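# Retract the sealant gun's rod fully with two arms

## Task

Draw the sealant gun's plunger rod back as far as it goes. The rod will only slide rearward while the small thumb plate on it, sitting just behind the handle, is held pushed toward the front of the gun. The gun must never enter or cross over the marked areas around either arm's base; doing so is a failure. At the end the gun must lie on the table itself, not propped on any other object, and the result must hold without the robot supporting it. Release the gun and pull the grippers away afterwards, then declare that you are finished, or the task counts as failed.

## Robot and tools

Robot: two arms, left_arm and right_arm, each with a two-finger gripper, working over a table in a physics simulation. A loose object may occasionally get a brief shove from outside. Nothing may be knocked or placed off the table, the arms must not collide or push on each other hard, and drops, slips, slams and very forceful pushes count against you.

Scene frame: origin on the table top midway between the arms, +x out over the table, +z up, left_arm on the +y side. The names left and right refer to the arms, not to image sides. Each result prints, for each arm, end_effector_position (metres) and end_effector_quat_wxyz in this frame; at long reach the printed position can be somewhat off. The gripper frame: fingers point along its +z, and they open and close along its y. end_effector_position is the spot between the finger pads, roughly 1 cm short of the tips.

execute_actions(actions): actions is a list of up to 15 actions; each action is a list of up to 15 rows, each row one control step of 1/30 s. If an action has fewer rows, its last row repeats to fill 15 steps. Every row is a single list for both arms: 14 numbers in [-1, 1], ordered dx, dy, dz, rx, ry, rz, opening for left_arm, then the same seven for right_arm, even when one arm stays still. dx..rz are an offset, expressed in that gripper's own axes, from the gripper's measured pose at the start of the action (for a call's first action, the pose in the last reported result); every row refers back to that same start, not to the preceding row. Scale: 1.0 equals 0.6 m of translation or 180 degrees; rx, ry, rz form one rotation vector. opening is absolute: +1 fully open (0.094 m), -1 closed. Optionally a row can carry 12 more numbers in [0, 1]: joint stiffness scales, six for left_arm then six for right_arm in Joint positions order; they persist until replaced. An empty list just returns state and images.

move(target, speed, blocking): target is one 14-number row laid out as above, offsets from the pose in this scene's last result that showed one. Each gripper travels a straight line toward its target and both finish together, over 0.5 to 10 s (cut off at 10 s). speed is the path top speed in m/s, 0.002 to 0.5, default 0.25; turning is capped at twice that in rad/s. Paths ignore obstacles and the other arm; grippers lag, may drift and can overshoot speed near full reach. Faster motion and a target set deeper past a contact mean harder pushes. The opening is applied at the move's start. blocking=false returns after 0.5 s while motion continues; then use wait(0) to check, and execute_actions or another move is refused until a result shows it ended (or call stop). The extra move: line reports the ending (done, off_target, moving, held, fault) and limits (paced = pose clipped; held = some steps blocked, after which the arm may jump faster), plus each gripper's distance from its target.

wait(seconds): 0 to 10; lets the scene run holding last commands, returns early if a running move ends. stop(): brakes a running move; needs room, fingers keep going. zoom_image(camera, region): camera is one of cam_head_left, cam_head_right, cam_high, cam_low, cam_left_wrist, cam_right_wrist (all 504x504); region [x0, y0, x1, y1] in pixels from the top-left, at most 504 by 504. finished_scene(scene): pass the current scene number to end it; it is final, and the goal must already be met and stable. Replying without a tool call ends everything.

Motion limits: each control step clips the command to within 70 mm and 16 degrees of the measured pose, and damped IK favours position over orientation. After an action the arm continues at most to its last clipped pose, so big moves need follow-up commands. Friction can leave the gripper up to about 31 mm short, and tiny commands may not move it. Elbows stop just before straight. Joint ranges (rad), base to gripper: waist -2.618 to 3.054, shoulder 0 to 3.142, elbow 0 to 3.142, wrist pitch -1.571 to 1.571, wrist yaw -1.571 to 1.571, wrist roll -2.094 to 2.094. To keep an arm still, in a reply's first call send the offset back to its desired pose, zeros afterwards, and always its intended opening.

Gripping: grip_measured is finger opening on the command scale (the last Joint positions value is metres); readings may be off by about 1 mm per gripper. To hold, command around 0.03 below grip_measured for a firm grip, less for lighter. Pads push roughly 50 to 62 N each, less on parts under about 2 mm thick, with a brief spike on first contact.

Result lines: Hand target is where the controller now steers the gripper; pose unreachable means the clearance check altered or blocked that arm's command; HELD in step readings marks held-back steps; JOINT TORQUES are raw drive outputs with offsets and noise; MOTOR HOT warns from 75 °C, at 90 °C that arm halts 10 s, at 100 °C it goes limp and falls (OVER-TEMPERATURE FAULT). A FAULT line can cut short a wait, move or action. Avoid long heavy holds and arm stops.

Suggested order: inspect the gun with zooms, hold the gun body steady with one gripper, press the thumb plate forward with the other while dragging the rod rearward, confirm it is fully back, keep the gun out of the base zones, set it flat on the table, open both grippers, back away, then call finished_scene.

Each tool is called after "Call:" as name(argument=value, ...) on one line, values as JSON.

## Session

Call:
execute_actions(actions=[])

Scene clock: 0.00 s.
left_arm: end_effector_position=(+0.6511, +0.3538, +0.3130) grip_measured=+1.000 end_effector_quat_wxyz=(+0.451, -0.475, +0.602, -0.456) | right_arm: end_effector_position=(+0.3780, -0.2912, +0.1120) grip_measured=+1.000 end_effector_quat_wxyz=(-0.006, +0.311, +0.950, +0.007)
Joint positions: left_arm=[-0.134  1.998  1.77   0.047  0.178 -1.426  0.094] | right_arm=[ 0.204  1.954  1.712 -1.335 -0.018  0.647  0.094]
Joint velocities: left_arm=[-0.012 -0.007 -0.012 -0.037  0.007  0.022  0.   ] | right_arm=[-0.012 -0.007  0.002  0.007  0.022  0.022  0.   ]
Joint torques (N m, as the arm reports them, + toward a larger angle): no reading
Hand target (left_arm): +0.651, +0.354, +0.313; +0.451, -0.475, +0.602, -0.456
Hand target (right_arm): +0.378, -0.291, +0.112; -0.006, +0.311, +0.950, +0.007
Joint stiffness scale: left_arm=[1. 1. 1. 1. 1. 1.] | right_arm=[1. 1. 1. 1. 1. 1.]

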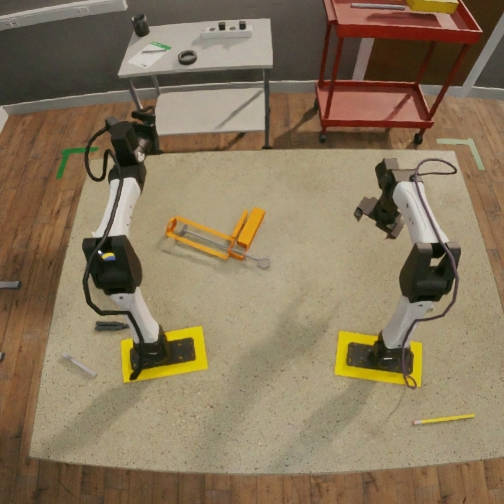

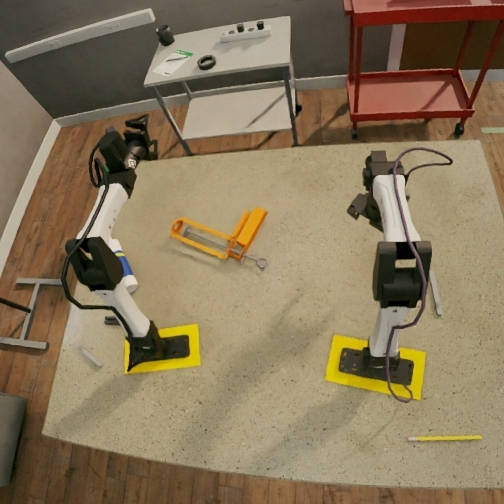

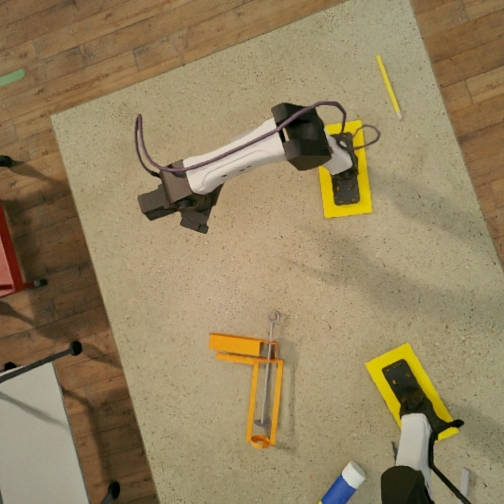

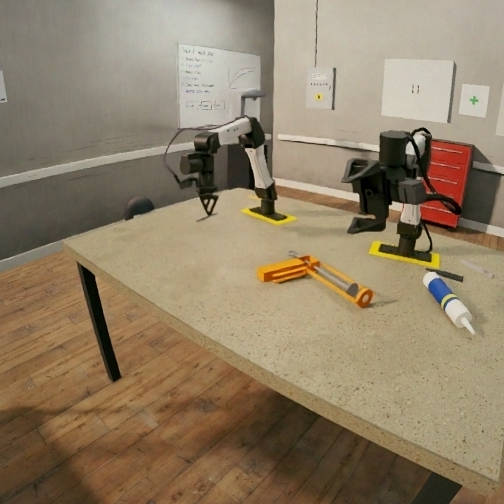

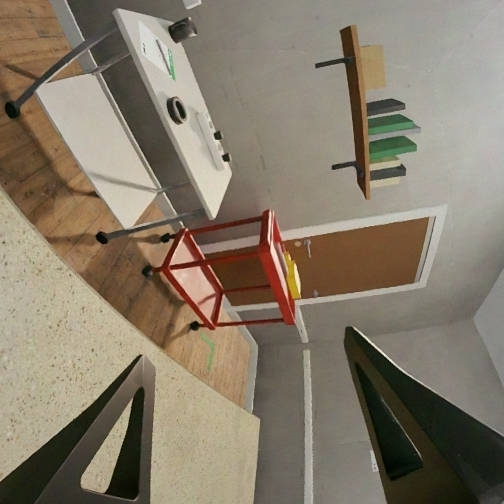

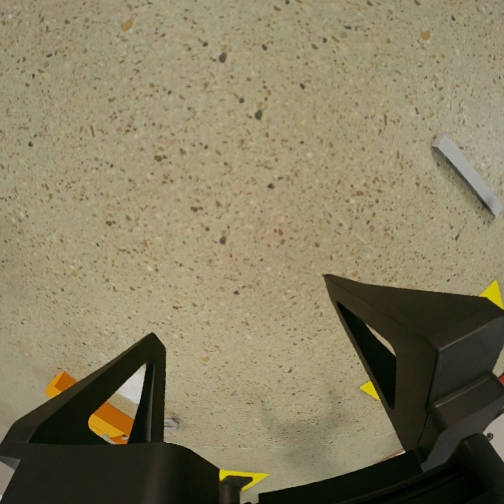

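Call:
zoom_image(camera="cam_high", region=[190, 300, 330, 460])

Call:
zoom_image(camera="cam_low", region=[240, 230, 390, 320])

Call:
zoom_image(camera="cam_head_left", region=[150, 190, 290, 290])

Region (190, 300, 330, 460) of cam_high's 504x504 image, scaled by 3.150, with more detail than that image has; it fills the left 441 columns of this view, and the rest is white.

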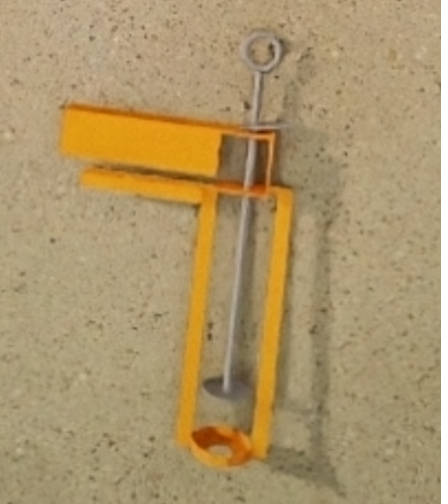

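Region (240, 230, 390, 320) of cam_low's 504x504 image, scaled by 3.360, with more detail than that image has; it fills the top 302 rows of this view, and the rest is white.

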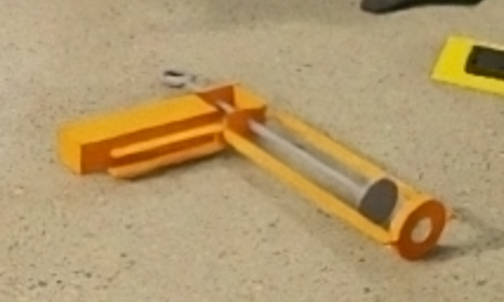

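Region (150, 190, 290, 290) of cam_head_left's 504x504 image, scaled by 3.600, with more detail than that image has; it fills the top 360 rows of this view, and the rest is white.

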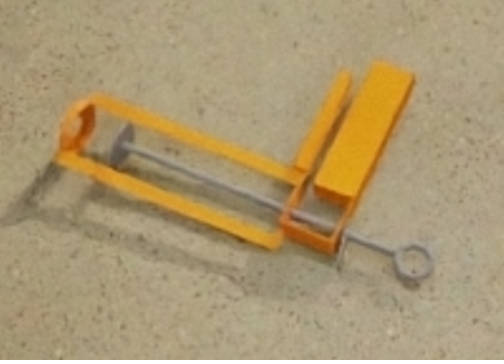

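Call:
move(target=[0.464,0.172,-0.366,-0.276,0.410,0.451,1.0, 0.286,0.226,-0.04,-0.224,-0.177,-0.542,1.0], speed=0.3)

Scene clock: 62.40 s.
left_arm: end_effector_position=(+0.3858, +0.1173, +0.2154) grip_measured=+1.000 end_effector_quat_wxyz=(+0.104, +0.191, +0.975, -0.038) | right_arm: end_effector_position=(+0.3255, -0.0849, +0.1449) grip_measured=+1.000 end_effector_quat_wxyz=(+0.325, -0.506, +0.770, +0.213)
Joint positions: left_arm=[-0.769  2.05   2.25  -1.549 -0.007 -0.189  0.094] | right_arm=[ 0.553  1.481  1.035 -0.504 -0.538 -0.624  0.094]
Joint velocities: left_arm=[-0.002 -0.007 -0.012 -0.051 -0.007  0.051  0.   ] | right_arm=[ 0.002 -0.007  0.002 -0.037  0.037 -0.051  0.   ]
Joint torques (N m, as the arm reports them, + toward a larger angle): left_arm=[ -0.28 -11.65   4.61   0.76  -0.07   0.15] | right_arm=[ 0.67 -7.97  5.96  1.84 -0.25 -0.26]
Hand target (left_arm): +0.380, +0.121, +0.218; +0.103, +0.196, +0.975, -0.031
Hand target (right_arm): +0.318, -0.084, +0.134; +0.314, -0.513, +0.769, +0.218
Off the commanded pose (left_arm): 0.007 m, 13 deg.
Off the commanded pose (right_arm): 0.008 m, 1 deg.
Joint stiffness scale: left_arm=[1. 1. 1. 1. 1. 1.] | right_arm=[1. 1. 1. 1. 1. 1.]
joint sent to its limit (left arm) — the command would take joint 4 (wrist pitch) past its lower limit, so that joint was sent only as far as its limit.
move: off_target (left_arm)

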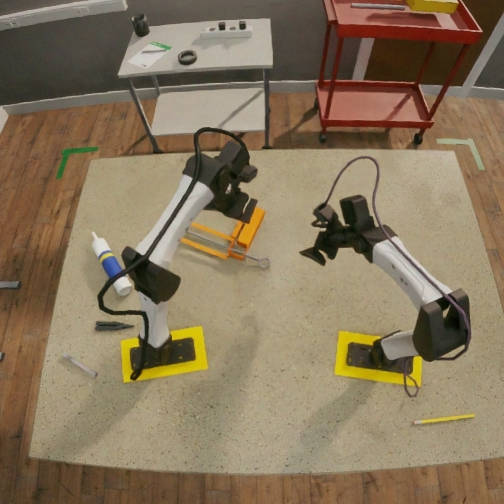

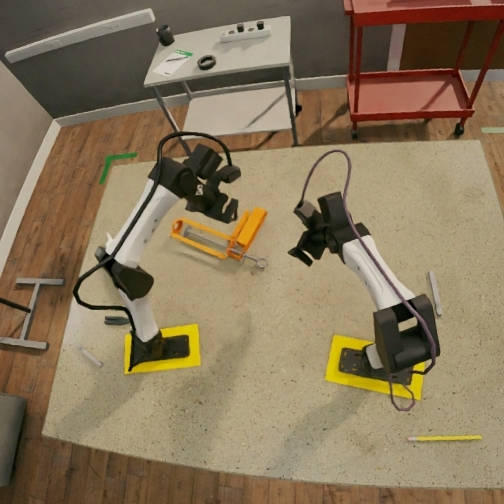

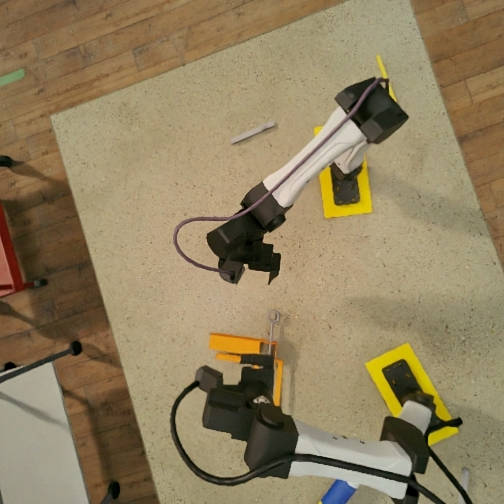

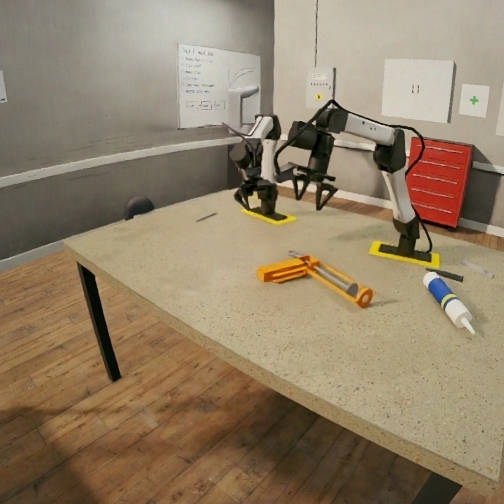

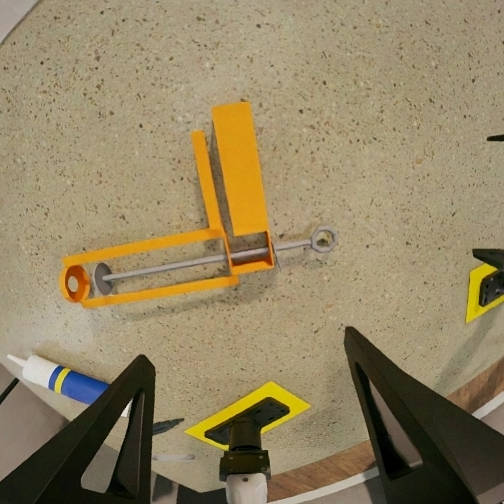

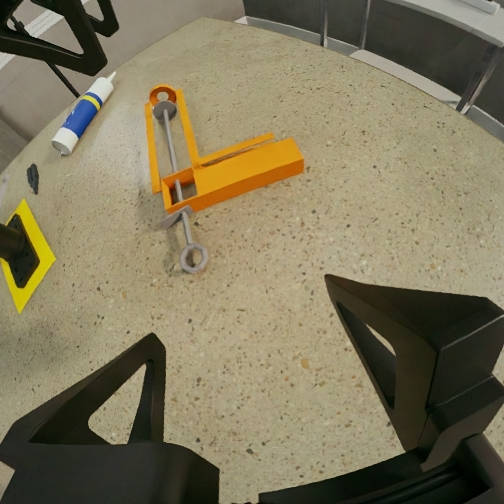

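Call:
zoom_image(camera="cam_left_wrist", region=[190, 200, 350, 300])

Call:
zoom_image(camera="cam_right_wrist", region=[120, 150, 260, 290])

Region (190, 200, 350, 300) of cam_left_wrist's 504x504 image, scaled by 3.150, with more detail than that image has; it fills the top 315 rows of this view, and the rest is white.

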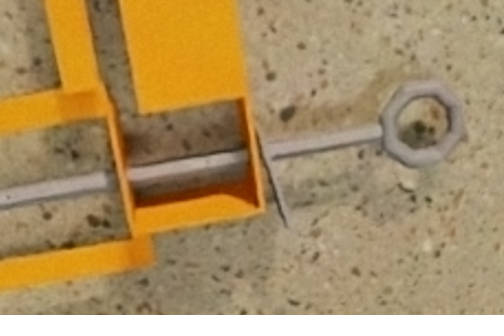

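Region (120, 150, 260, 290) of cam_right_wrist's 504x504 image, scaled by 3.600, with more detail than that image has.

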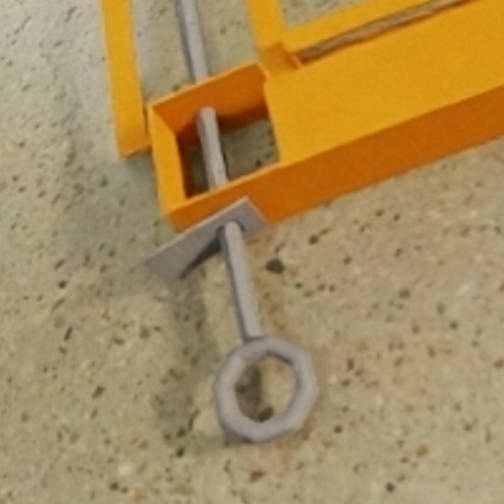

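Call:
zoom_image(camera="cam_high", region=[190, 200, 330, 380])

Call:
zoom_image(camera="cam_low", region=[220, 120, 370, 230])

Call:
zoom_image(camera="cam_head_right", region=[170, 150, 350, 290])

Region (190, 200, 330, 380) of cam_high's 504x504 image, scaled by 2.800, with more detail than that image has.

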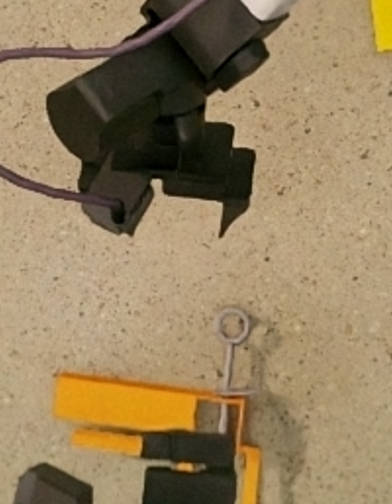

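Region (220, 120, 370, 230) of cam_low's 504x504 image, scaled by 3.360, with more detail than that image has; it fills the top 370 rows of this view, and the rest is white.

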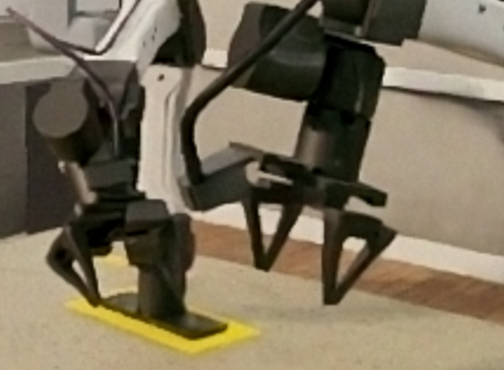

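Region (170, 150, 350, 290) of cam_head_right's 504x504 image, scaled by 2.800, with more detail than that image has.

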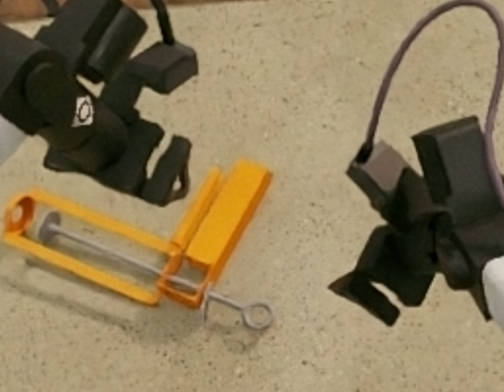

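Call:
move(target=[0.112,-0.063,0.174,-0.0157,0.0689,-0.042,-0.3, 0.058,0.080,0.108,-0.0394,-0.0791,-0.0294,0.4], speed=0.2)

Scene clock: 140.07 s.
left_arm: end_effector_position=(+0.3317, +0.0984, +0.1040) grip_measured=-0.298 end_effector_quat_wxyz=(+0.003, +0.126, +0.992, +0.003) | right_arm: end_effector_position=(+0.3025, -0.0461, +0.0907) grip_measured=+0.402 end_effector_quat_wxyz=(-0.414, +0.534, -0.676, -0.294)
Joint positions: left_arm=[-0.887  2.038  1.8   -1.332 -0.009 -0.44   0.033] | right_arm=[ 0.599  1.568  0.665  0.19  -0.738 -0.578  0.066]
Joint velocities: left_arm=[-0.002 -0.012 -0.002 -0.007  0.007 -0.022  0.001] | right_arm=[ 0.007  0.002 -0.007 -0.022 -0.007 -0.007 -0.001]
Joint torques (N m, as the arm reports them, + toward a larger angle): left_arm=[ -0.53 -10.19   5.01   0.54   0.02   0.07] | right_arm=[ 0.72 -6.24  4.93  2.07 -0.25 -0.08]
Hand target (left_arm): +0.328, +0.095, +0.100; +0.001, +0.128, +0.992, +0.001
Hand target (right_arm): +0.292, -0.047, +0.075; +0.394, -0.532, +0.685, +0.305
Off the commanded pose (left_arm): 0.005 m, 1 deg.
Off the commanded pose (right_arm): 0.020 m, 3 deg.
Joint stiffness scale: left_arm=[1. 1. 1. 1. 1. 1.] | right_arm=[1. 1. 1. 1. 1. 1.]
move: off_target (right_arm)

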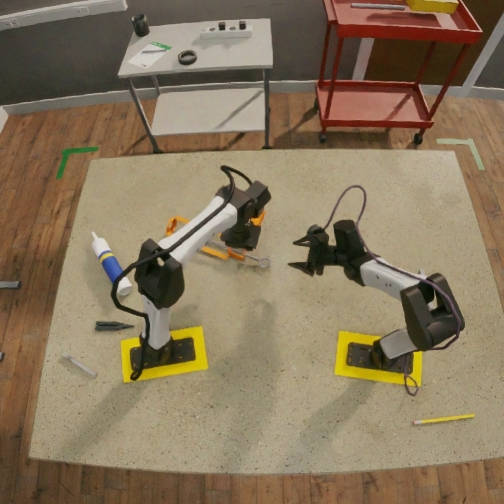

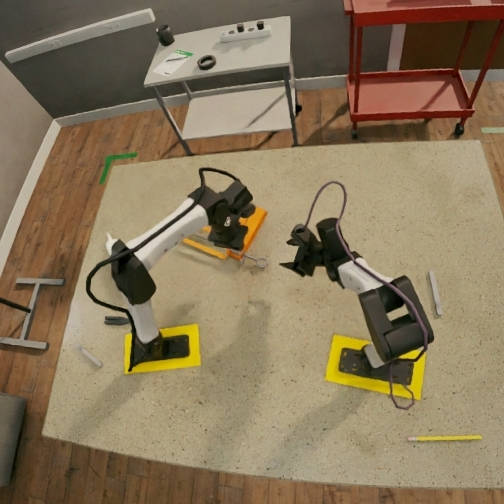

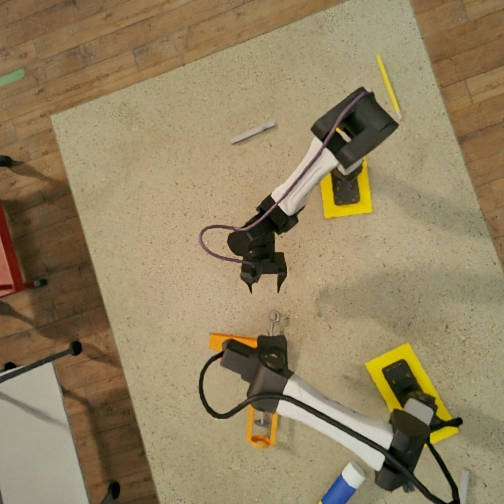

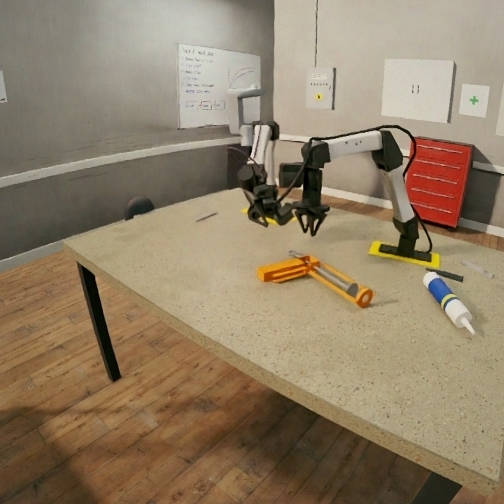

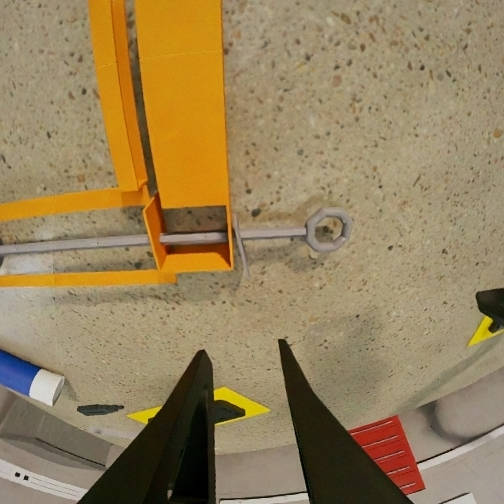

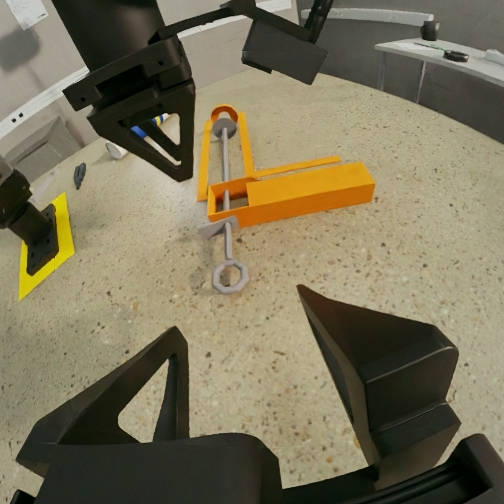

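Call:
zoom_image(camera="cam_high", region=[200, 230, 320, 370])

Call:
zoom_image(camera="cam_low", region=[230, 170, 380, 300])

Region (200, 230, 320, 370) of cam_high's 504x504 image, scaled by 3.600, with more detail than that image has; it fills the left 432 columns of this view, and the rest is white.

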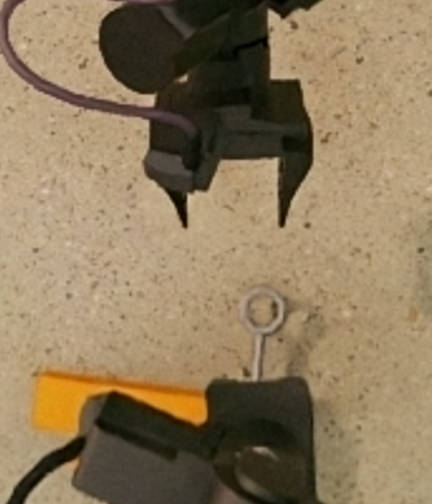

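Region (230, 170, 380, 300) of cam_low's 504x504 image, scaled by 3.360, with more detail than that image has; it fills the top 437 rows of this view, and the rest is white.

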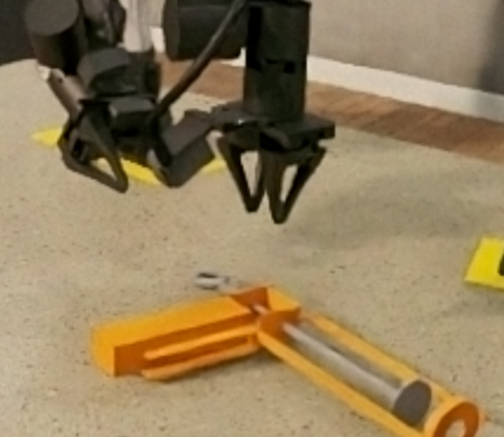

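Call:
move(target=[-0.02,-0.008,0.065,0,0,0.045,-0.3, 0,0,0,0,0,0,0.4], speed=0.1)

Scene clock: 172.33 s.
left_arm: end_effector_position=(+0.3420, +0.0898, +0.0713) grip_measured=-0.298 end_effector_quat_wxyz=(+0.006, +0.193, +0.981, +0.002) | right_arm: end_effector_position=(+0.3027, -0.0460, +0.0910) grip_measured=+0.402 end_effector_quat_wxyz=(-0.415, +0.534, -0.676, -0.294)
Joint positions: left_arm=[-0.887  2.095  1.756 -1.224 -0.009 -0.305  0.033] | right_arm=[ 0.599  1.568  0.665  0.192 -0.738 -0.577  0.066]
Joint velocities: left_arm=[ 0.002 -0.012 -0.002 -0.007 -0.051 -0.037 -0.   ] | right_arm=[ 0.017 -0.007 -0.012  0.022 -0.007 -0.037 -0.   ]
Joint torques (N m, as the arm reports them, + toward a larger angle): left_arm=[  0.13 -10.34   4.9    0.51  -0.03   0.18] | right_arm=[ 0.02 -8.36  7.5   1.98 -0.2  -0.17]
Hand target (left_arm): +0.342, +0.091, +0.065; +0.003, +0.196, +0.981, +0.004
Hand target (right_arm): +0.302, -0.046, +0.091; +0.414, -0.534, +0.676, +0.294
Off the commanded pose (left_arm): 0.006 m, 0 deg.
Off the commanded pose (right_arm): 0.000 m, 0 deg.
Joint stiffness scale: left_arm=[1. 1. 1. 1. 1. 1.] | right_arm=[1. 1. 1. 1. 1. 1.]
move: done

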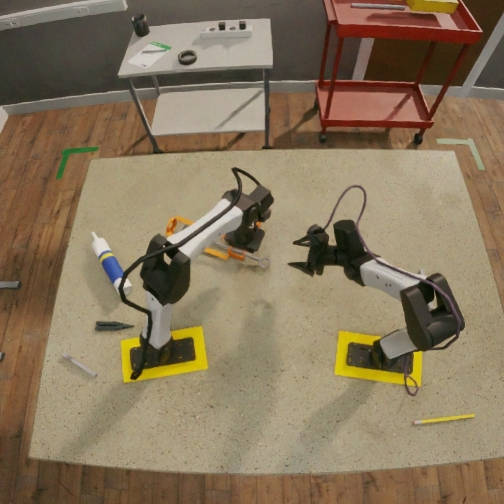

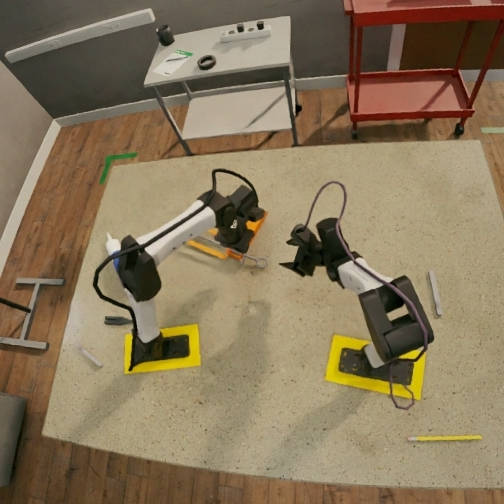

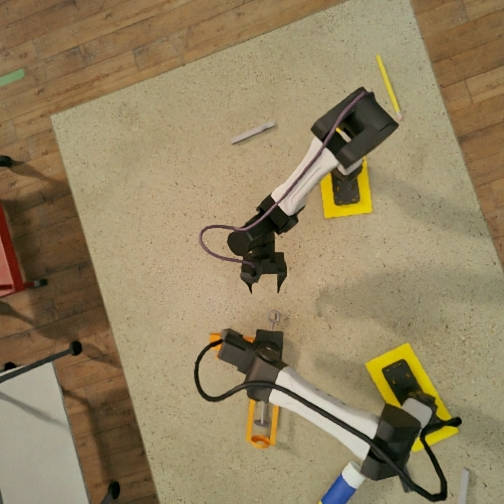

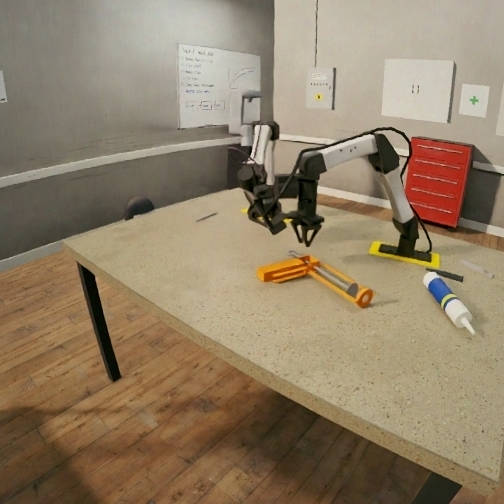

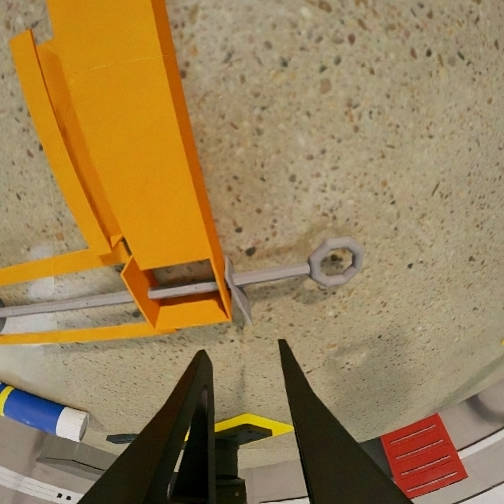

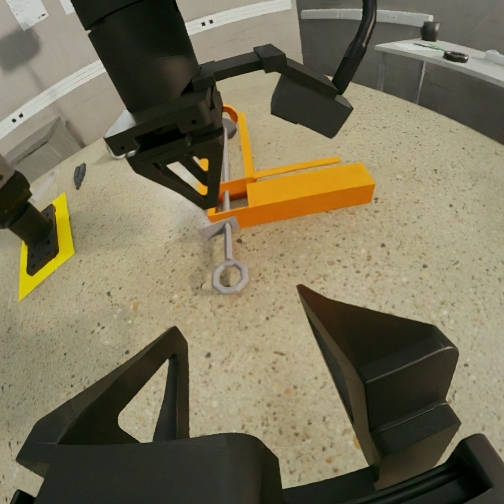

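Call:
zoom_image(camera="cam_right_wrist", region=[140, 130, 300, 300])

Call:
zoom_image(camera="cam_low", region=[250, 200, 360, 290])

Call:
zoom_image(camera="cam_head_left", region=[190, 200, 330, 290])

Region (140, 130, 300, 300) of cam_right_wrist's 504x504 image, scaled by 2.965, with more detail than that image has; it fills the left 474 columns of this view, and the rest is white.

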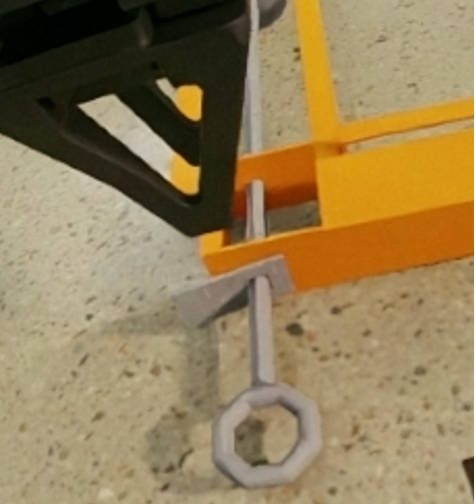

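Region (250, 200, 360, 290) of cam_low's 504x504 image, scaled by 4.582, with more detail than that image has; it fills the top 412 rows of this view, and the rest is white.

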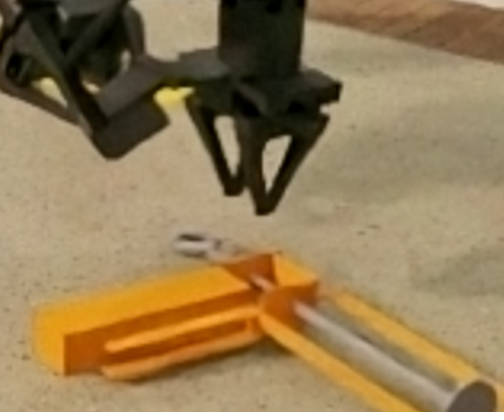

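Region (190, 200, 330, 290) of cam_head_left's 504x504 image, scaled by 3.600, with more detail than that image has; it fills the top 324 rows of this view, and the rest is white.

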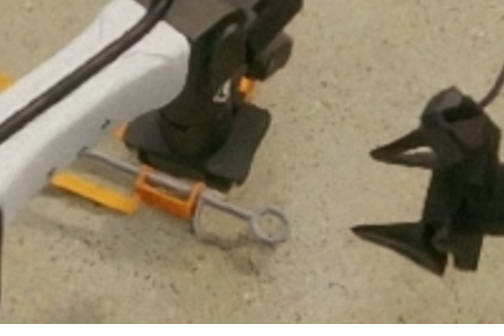

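Call:
move(target=[0.008,0,0.035,0,0,0,-0.3, 0,0,0,0,0,0,0.4], speed=0.05)

Call:
zoom_image(camera="cam_right_wrist", region=[140, 130, 300, 300])

Call:
zoom_image(camera="cam_low", region=[250, 200, 360, 290])

Scene clock: 196.53 s.
left_arm: end_effector_position=(+0.3390, +0.0923, +0.0522) grip_measured=-0.298 end_effector_quat_wxyz=(+0.003, +0.194, +0.981, +0.003) | right_arm: end_effector_position=(+0.3027, -0.0460, +0.0910) grip_measured=+0.402 end_effector_quat_wxyz=(-0.415, +0.534, -0.676, -0.294)
Joint positions: left_arm=[-0.887  2.095  1.679 -1.153 -0.009 -0.303  0.033] | right_arm=[ 0.599  1.568  0.665  0.192 -0.738 -0.577  0.066]
Joint velocities: left_arm=[ 0.002 -0.007 -0.002  0.051 -0.051  0.037 -0.002] | right_arm=[-0.037 -0.017  0.007 -0.037 -0.022  0.007 -0.   ]
Joint torques (N m, as the arm reports them, + toward a larger angle): left_arm=[ -0.2  -11.13   4.95   0.55  -0.03   0.07] | right_arm=[ 0.   -8.35  7.49  2.   -0.2  -0.16]
Hand target (left_arm): +0.337, +0.092, +0.050; +0.005, +0.193, +0.981, +0.002
Hand target (right_arm): +0.303, -0.046, +0.091; +0.415, -0.534, +0.676, +0.294
Off the commanded pose (left_arm): 0.002 m, 0 deg.
Off the commanded pose (right_arm): 0.000 m, 0 deg.
Joint stiffness scale: left_arm=[1. 1. 1. 1. 1. 1.] | right_arm=[1. 1. 1. 1. 1. 1.]
move: done

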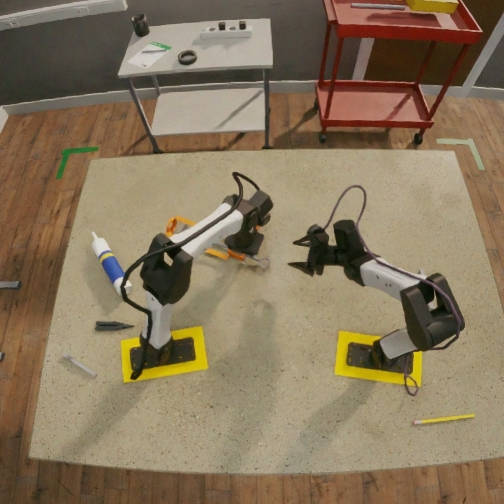

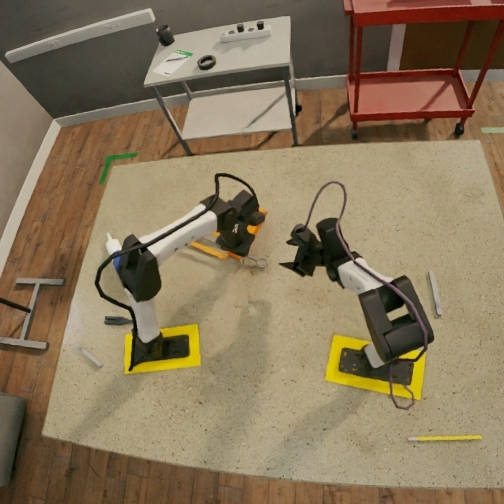

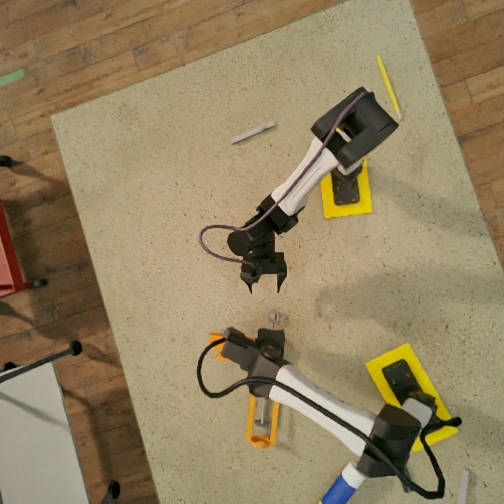

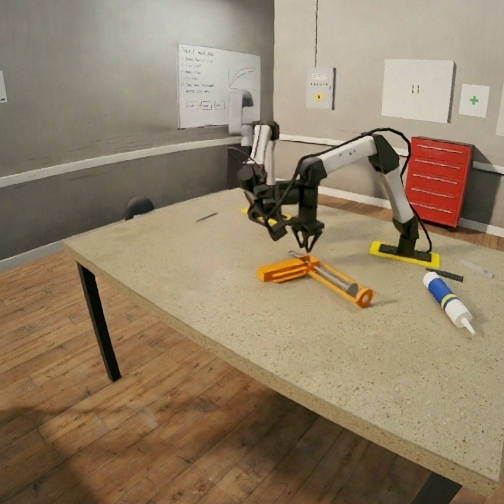

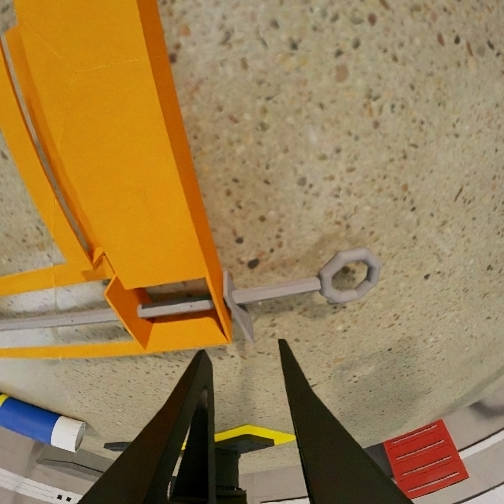

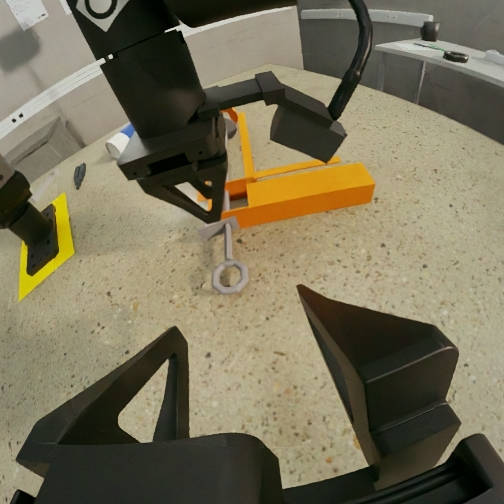

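Region (140, 130, 300, 300) of cam_right_wrist's 504x504 image, scaled by 2.965, with more detail than that image has; it fills the left 474 columns of this view, and the rest is white.

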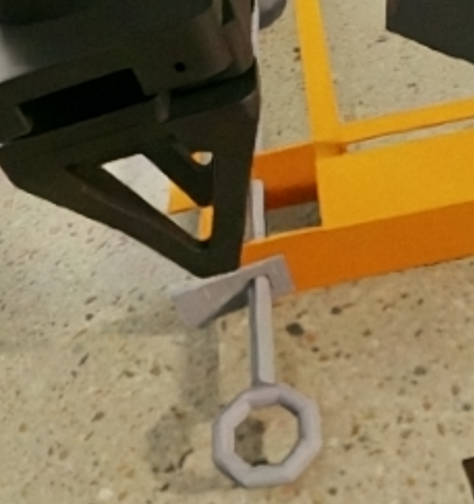

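Region (250, 200, 360, 290) of cam_low's 504x504 image, scaled by 4.582, with more detail than that image has; it fills the top 412 rows of this view, and the rest is white.

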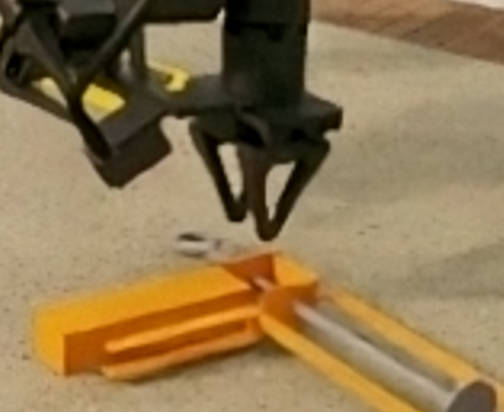

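Call:
move(target=[0.005,0,0.03,0,0,0,-0.3, 0,0,0,0,0,0,0.4], speed=0.04)

Call:
zoom_image(camera="cam_right_wrist", region=[140, 130, 300, 300])

Call:
zoom_image(camera="cam_low", region=[250, 200, 360, 290])

Scene clock: 221.13 s.
left_arm: end_effector_position=(+0.3378, +0.0933, +0.0396) grip_measured=-0.298 end_effector_quat_wxyz=(+0.005, +0.194, +0.981, +0.002) | right_arm: end_effector_position=(+0.3027, -0.0460, +0.0910) grip_measured=+0.402 end_effector_quat_wxyz=(-0.415, +0.534, -0.676, -0.294)
Joint positions: left_arm=[-0.887  2.095  1.628 -1.098 -0.009 -0.303  0.033] | right_arm=[ 0.599  1.568  0.665  0.192 -0.738 -0.577  0.066]
Joint velocities: left_arm=[ 0.002 -0.007  0.012 -0.037 -0.051 -0.007 -0.001] | right_arm=[-0.022 -0.007  0.002  0.022 -0.022 -0.037 -0.   ]
Joint torques (N m, as the arm reports them, + toward a larger angle): left_arm=[ -0.11 -10.28   4.89   0.54  -0.03   0.1 ] | right_arm=[ 0.02 -8.37  7.5   2.   -0.2  -0.16]
Hand target (left_arm): +0.336, +0.094, +0.034; +0.003, +0.194, +0.981, +0.004
Hand target (right_arm): +0.303, -0.046, +0.091; +0.415, -0.534, +0.676, +0.294
Off the commanded pose (left_arm): 0.006 m, 0 deg.
Off the commanded pose (right_arm): 0.000 m, 0 deg.
Joint stiffness scale: left_arm=[1. 1. 1. 1. 1. 1.] | right_arm=[1. 1. 1. 1. 1. 1.]
move: done

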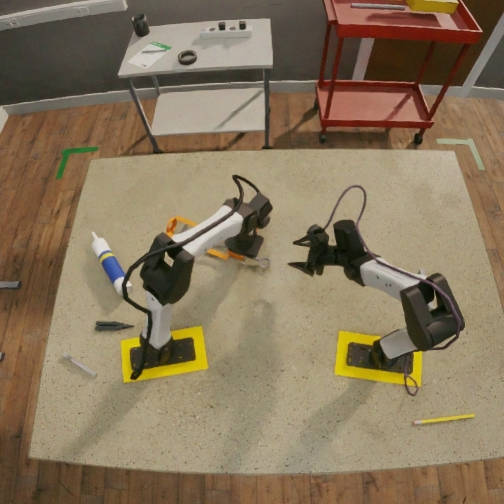

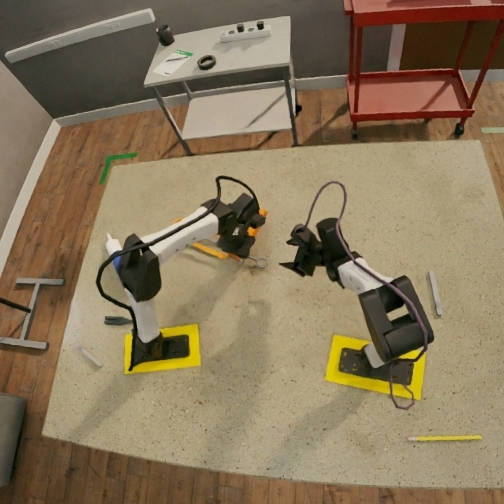

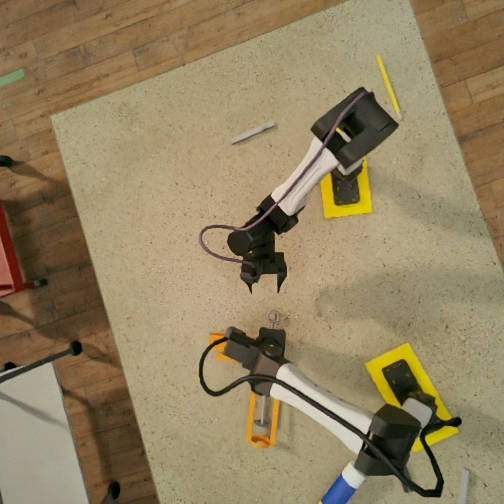

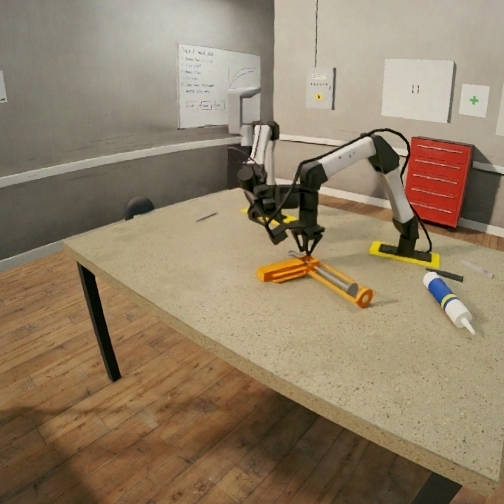

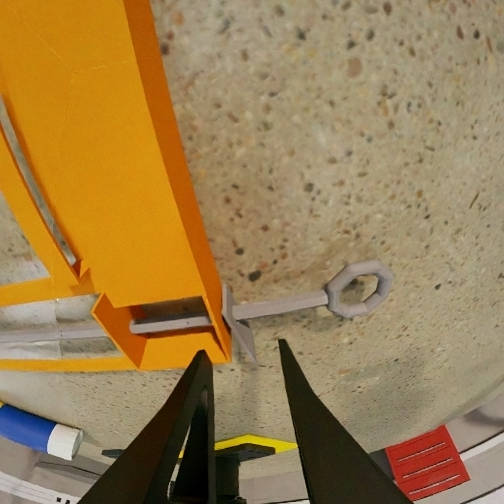

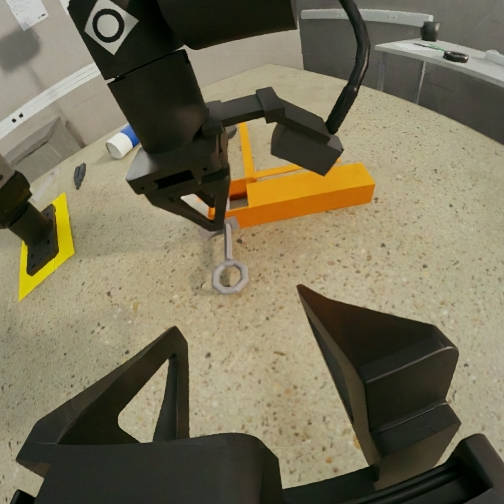

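Region (140, 130, 300, 300) of cam_right_wrist's 504x504 image, scaled by 2.965, with more detail than that image has; it fills the left 474 columns of this view, and the rest is white.

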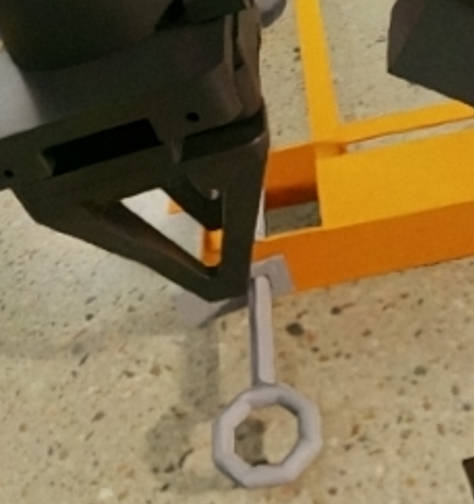

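Region (250, 200, 360, 290) of cam_low's 504x504 image, scaled by 4.582, with more detail than that image has; it fills the top 412 rows of this view, and the rest is white.

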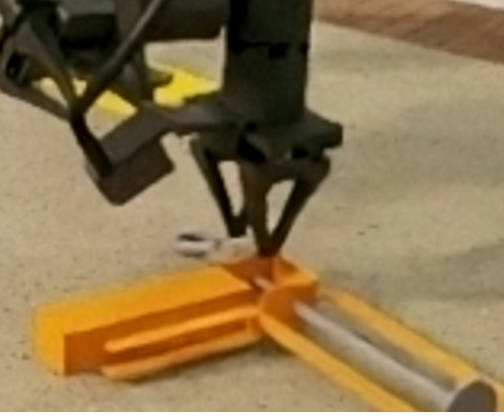

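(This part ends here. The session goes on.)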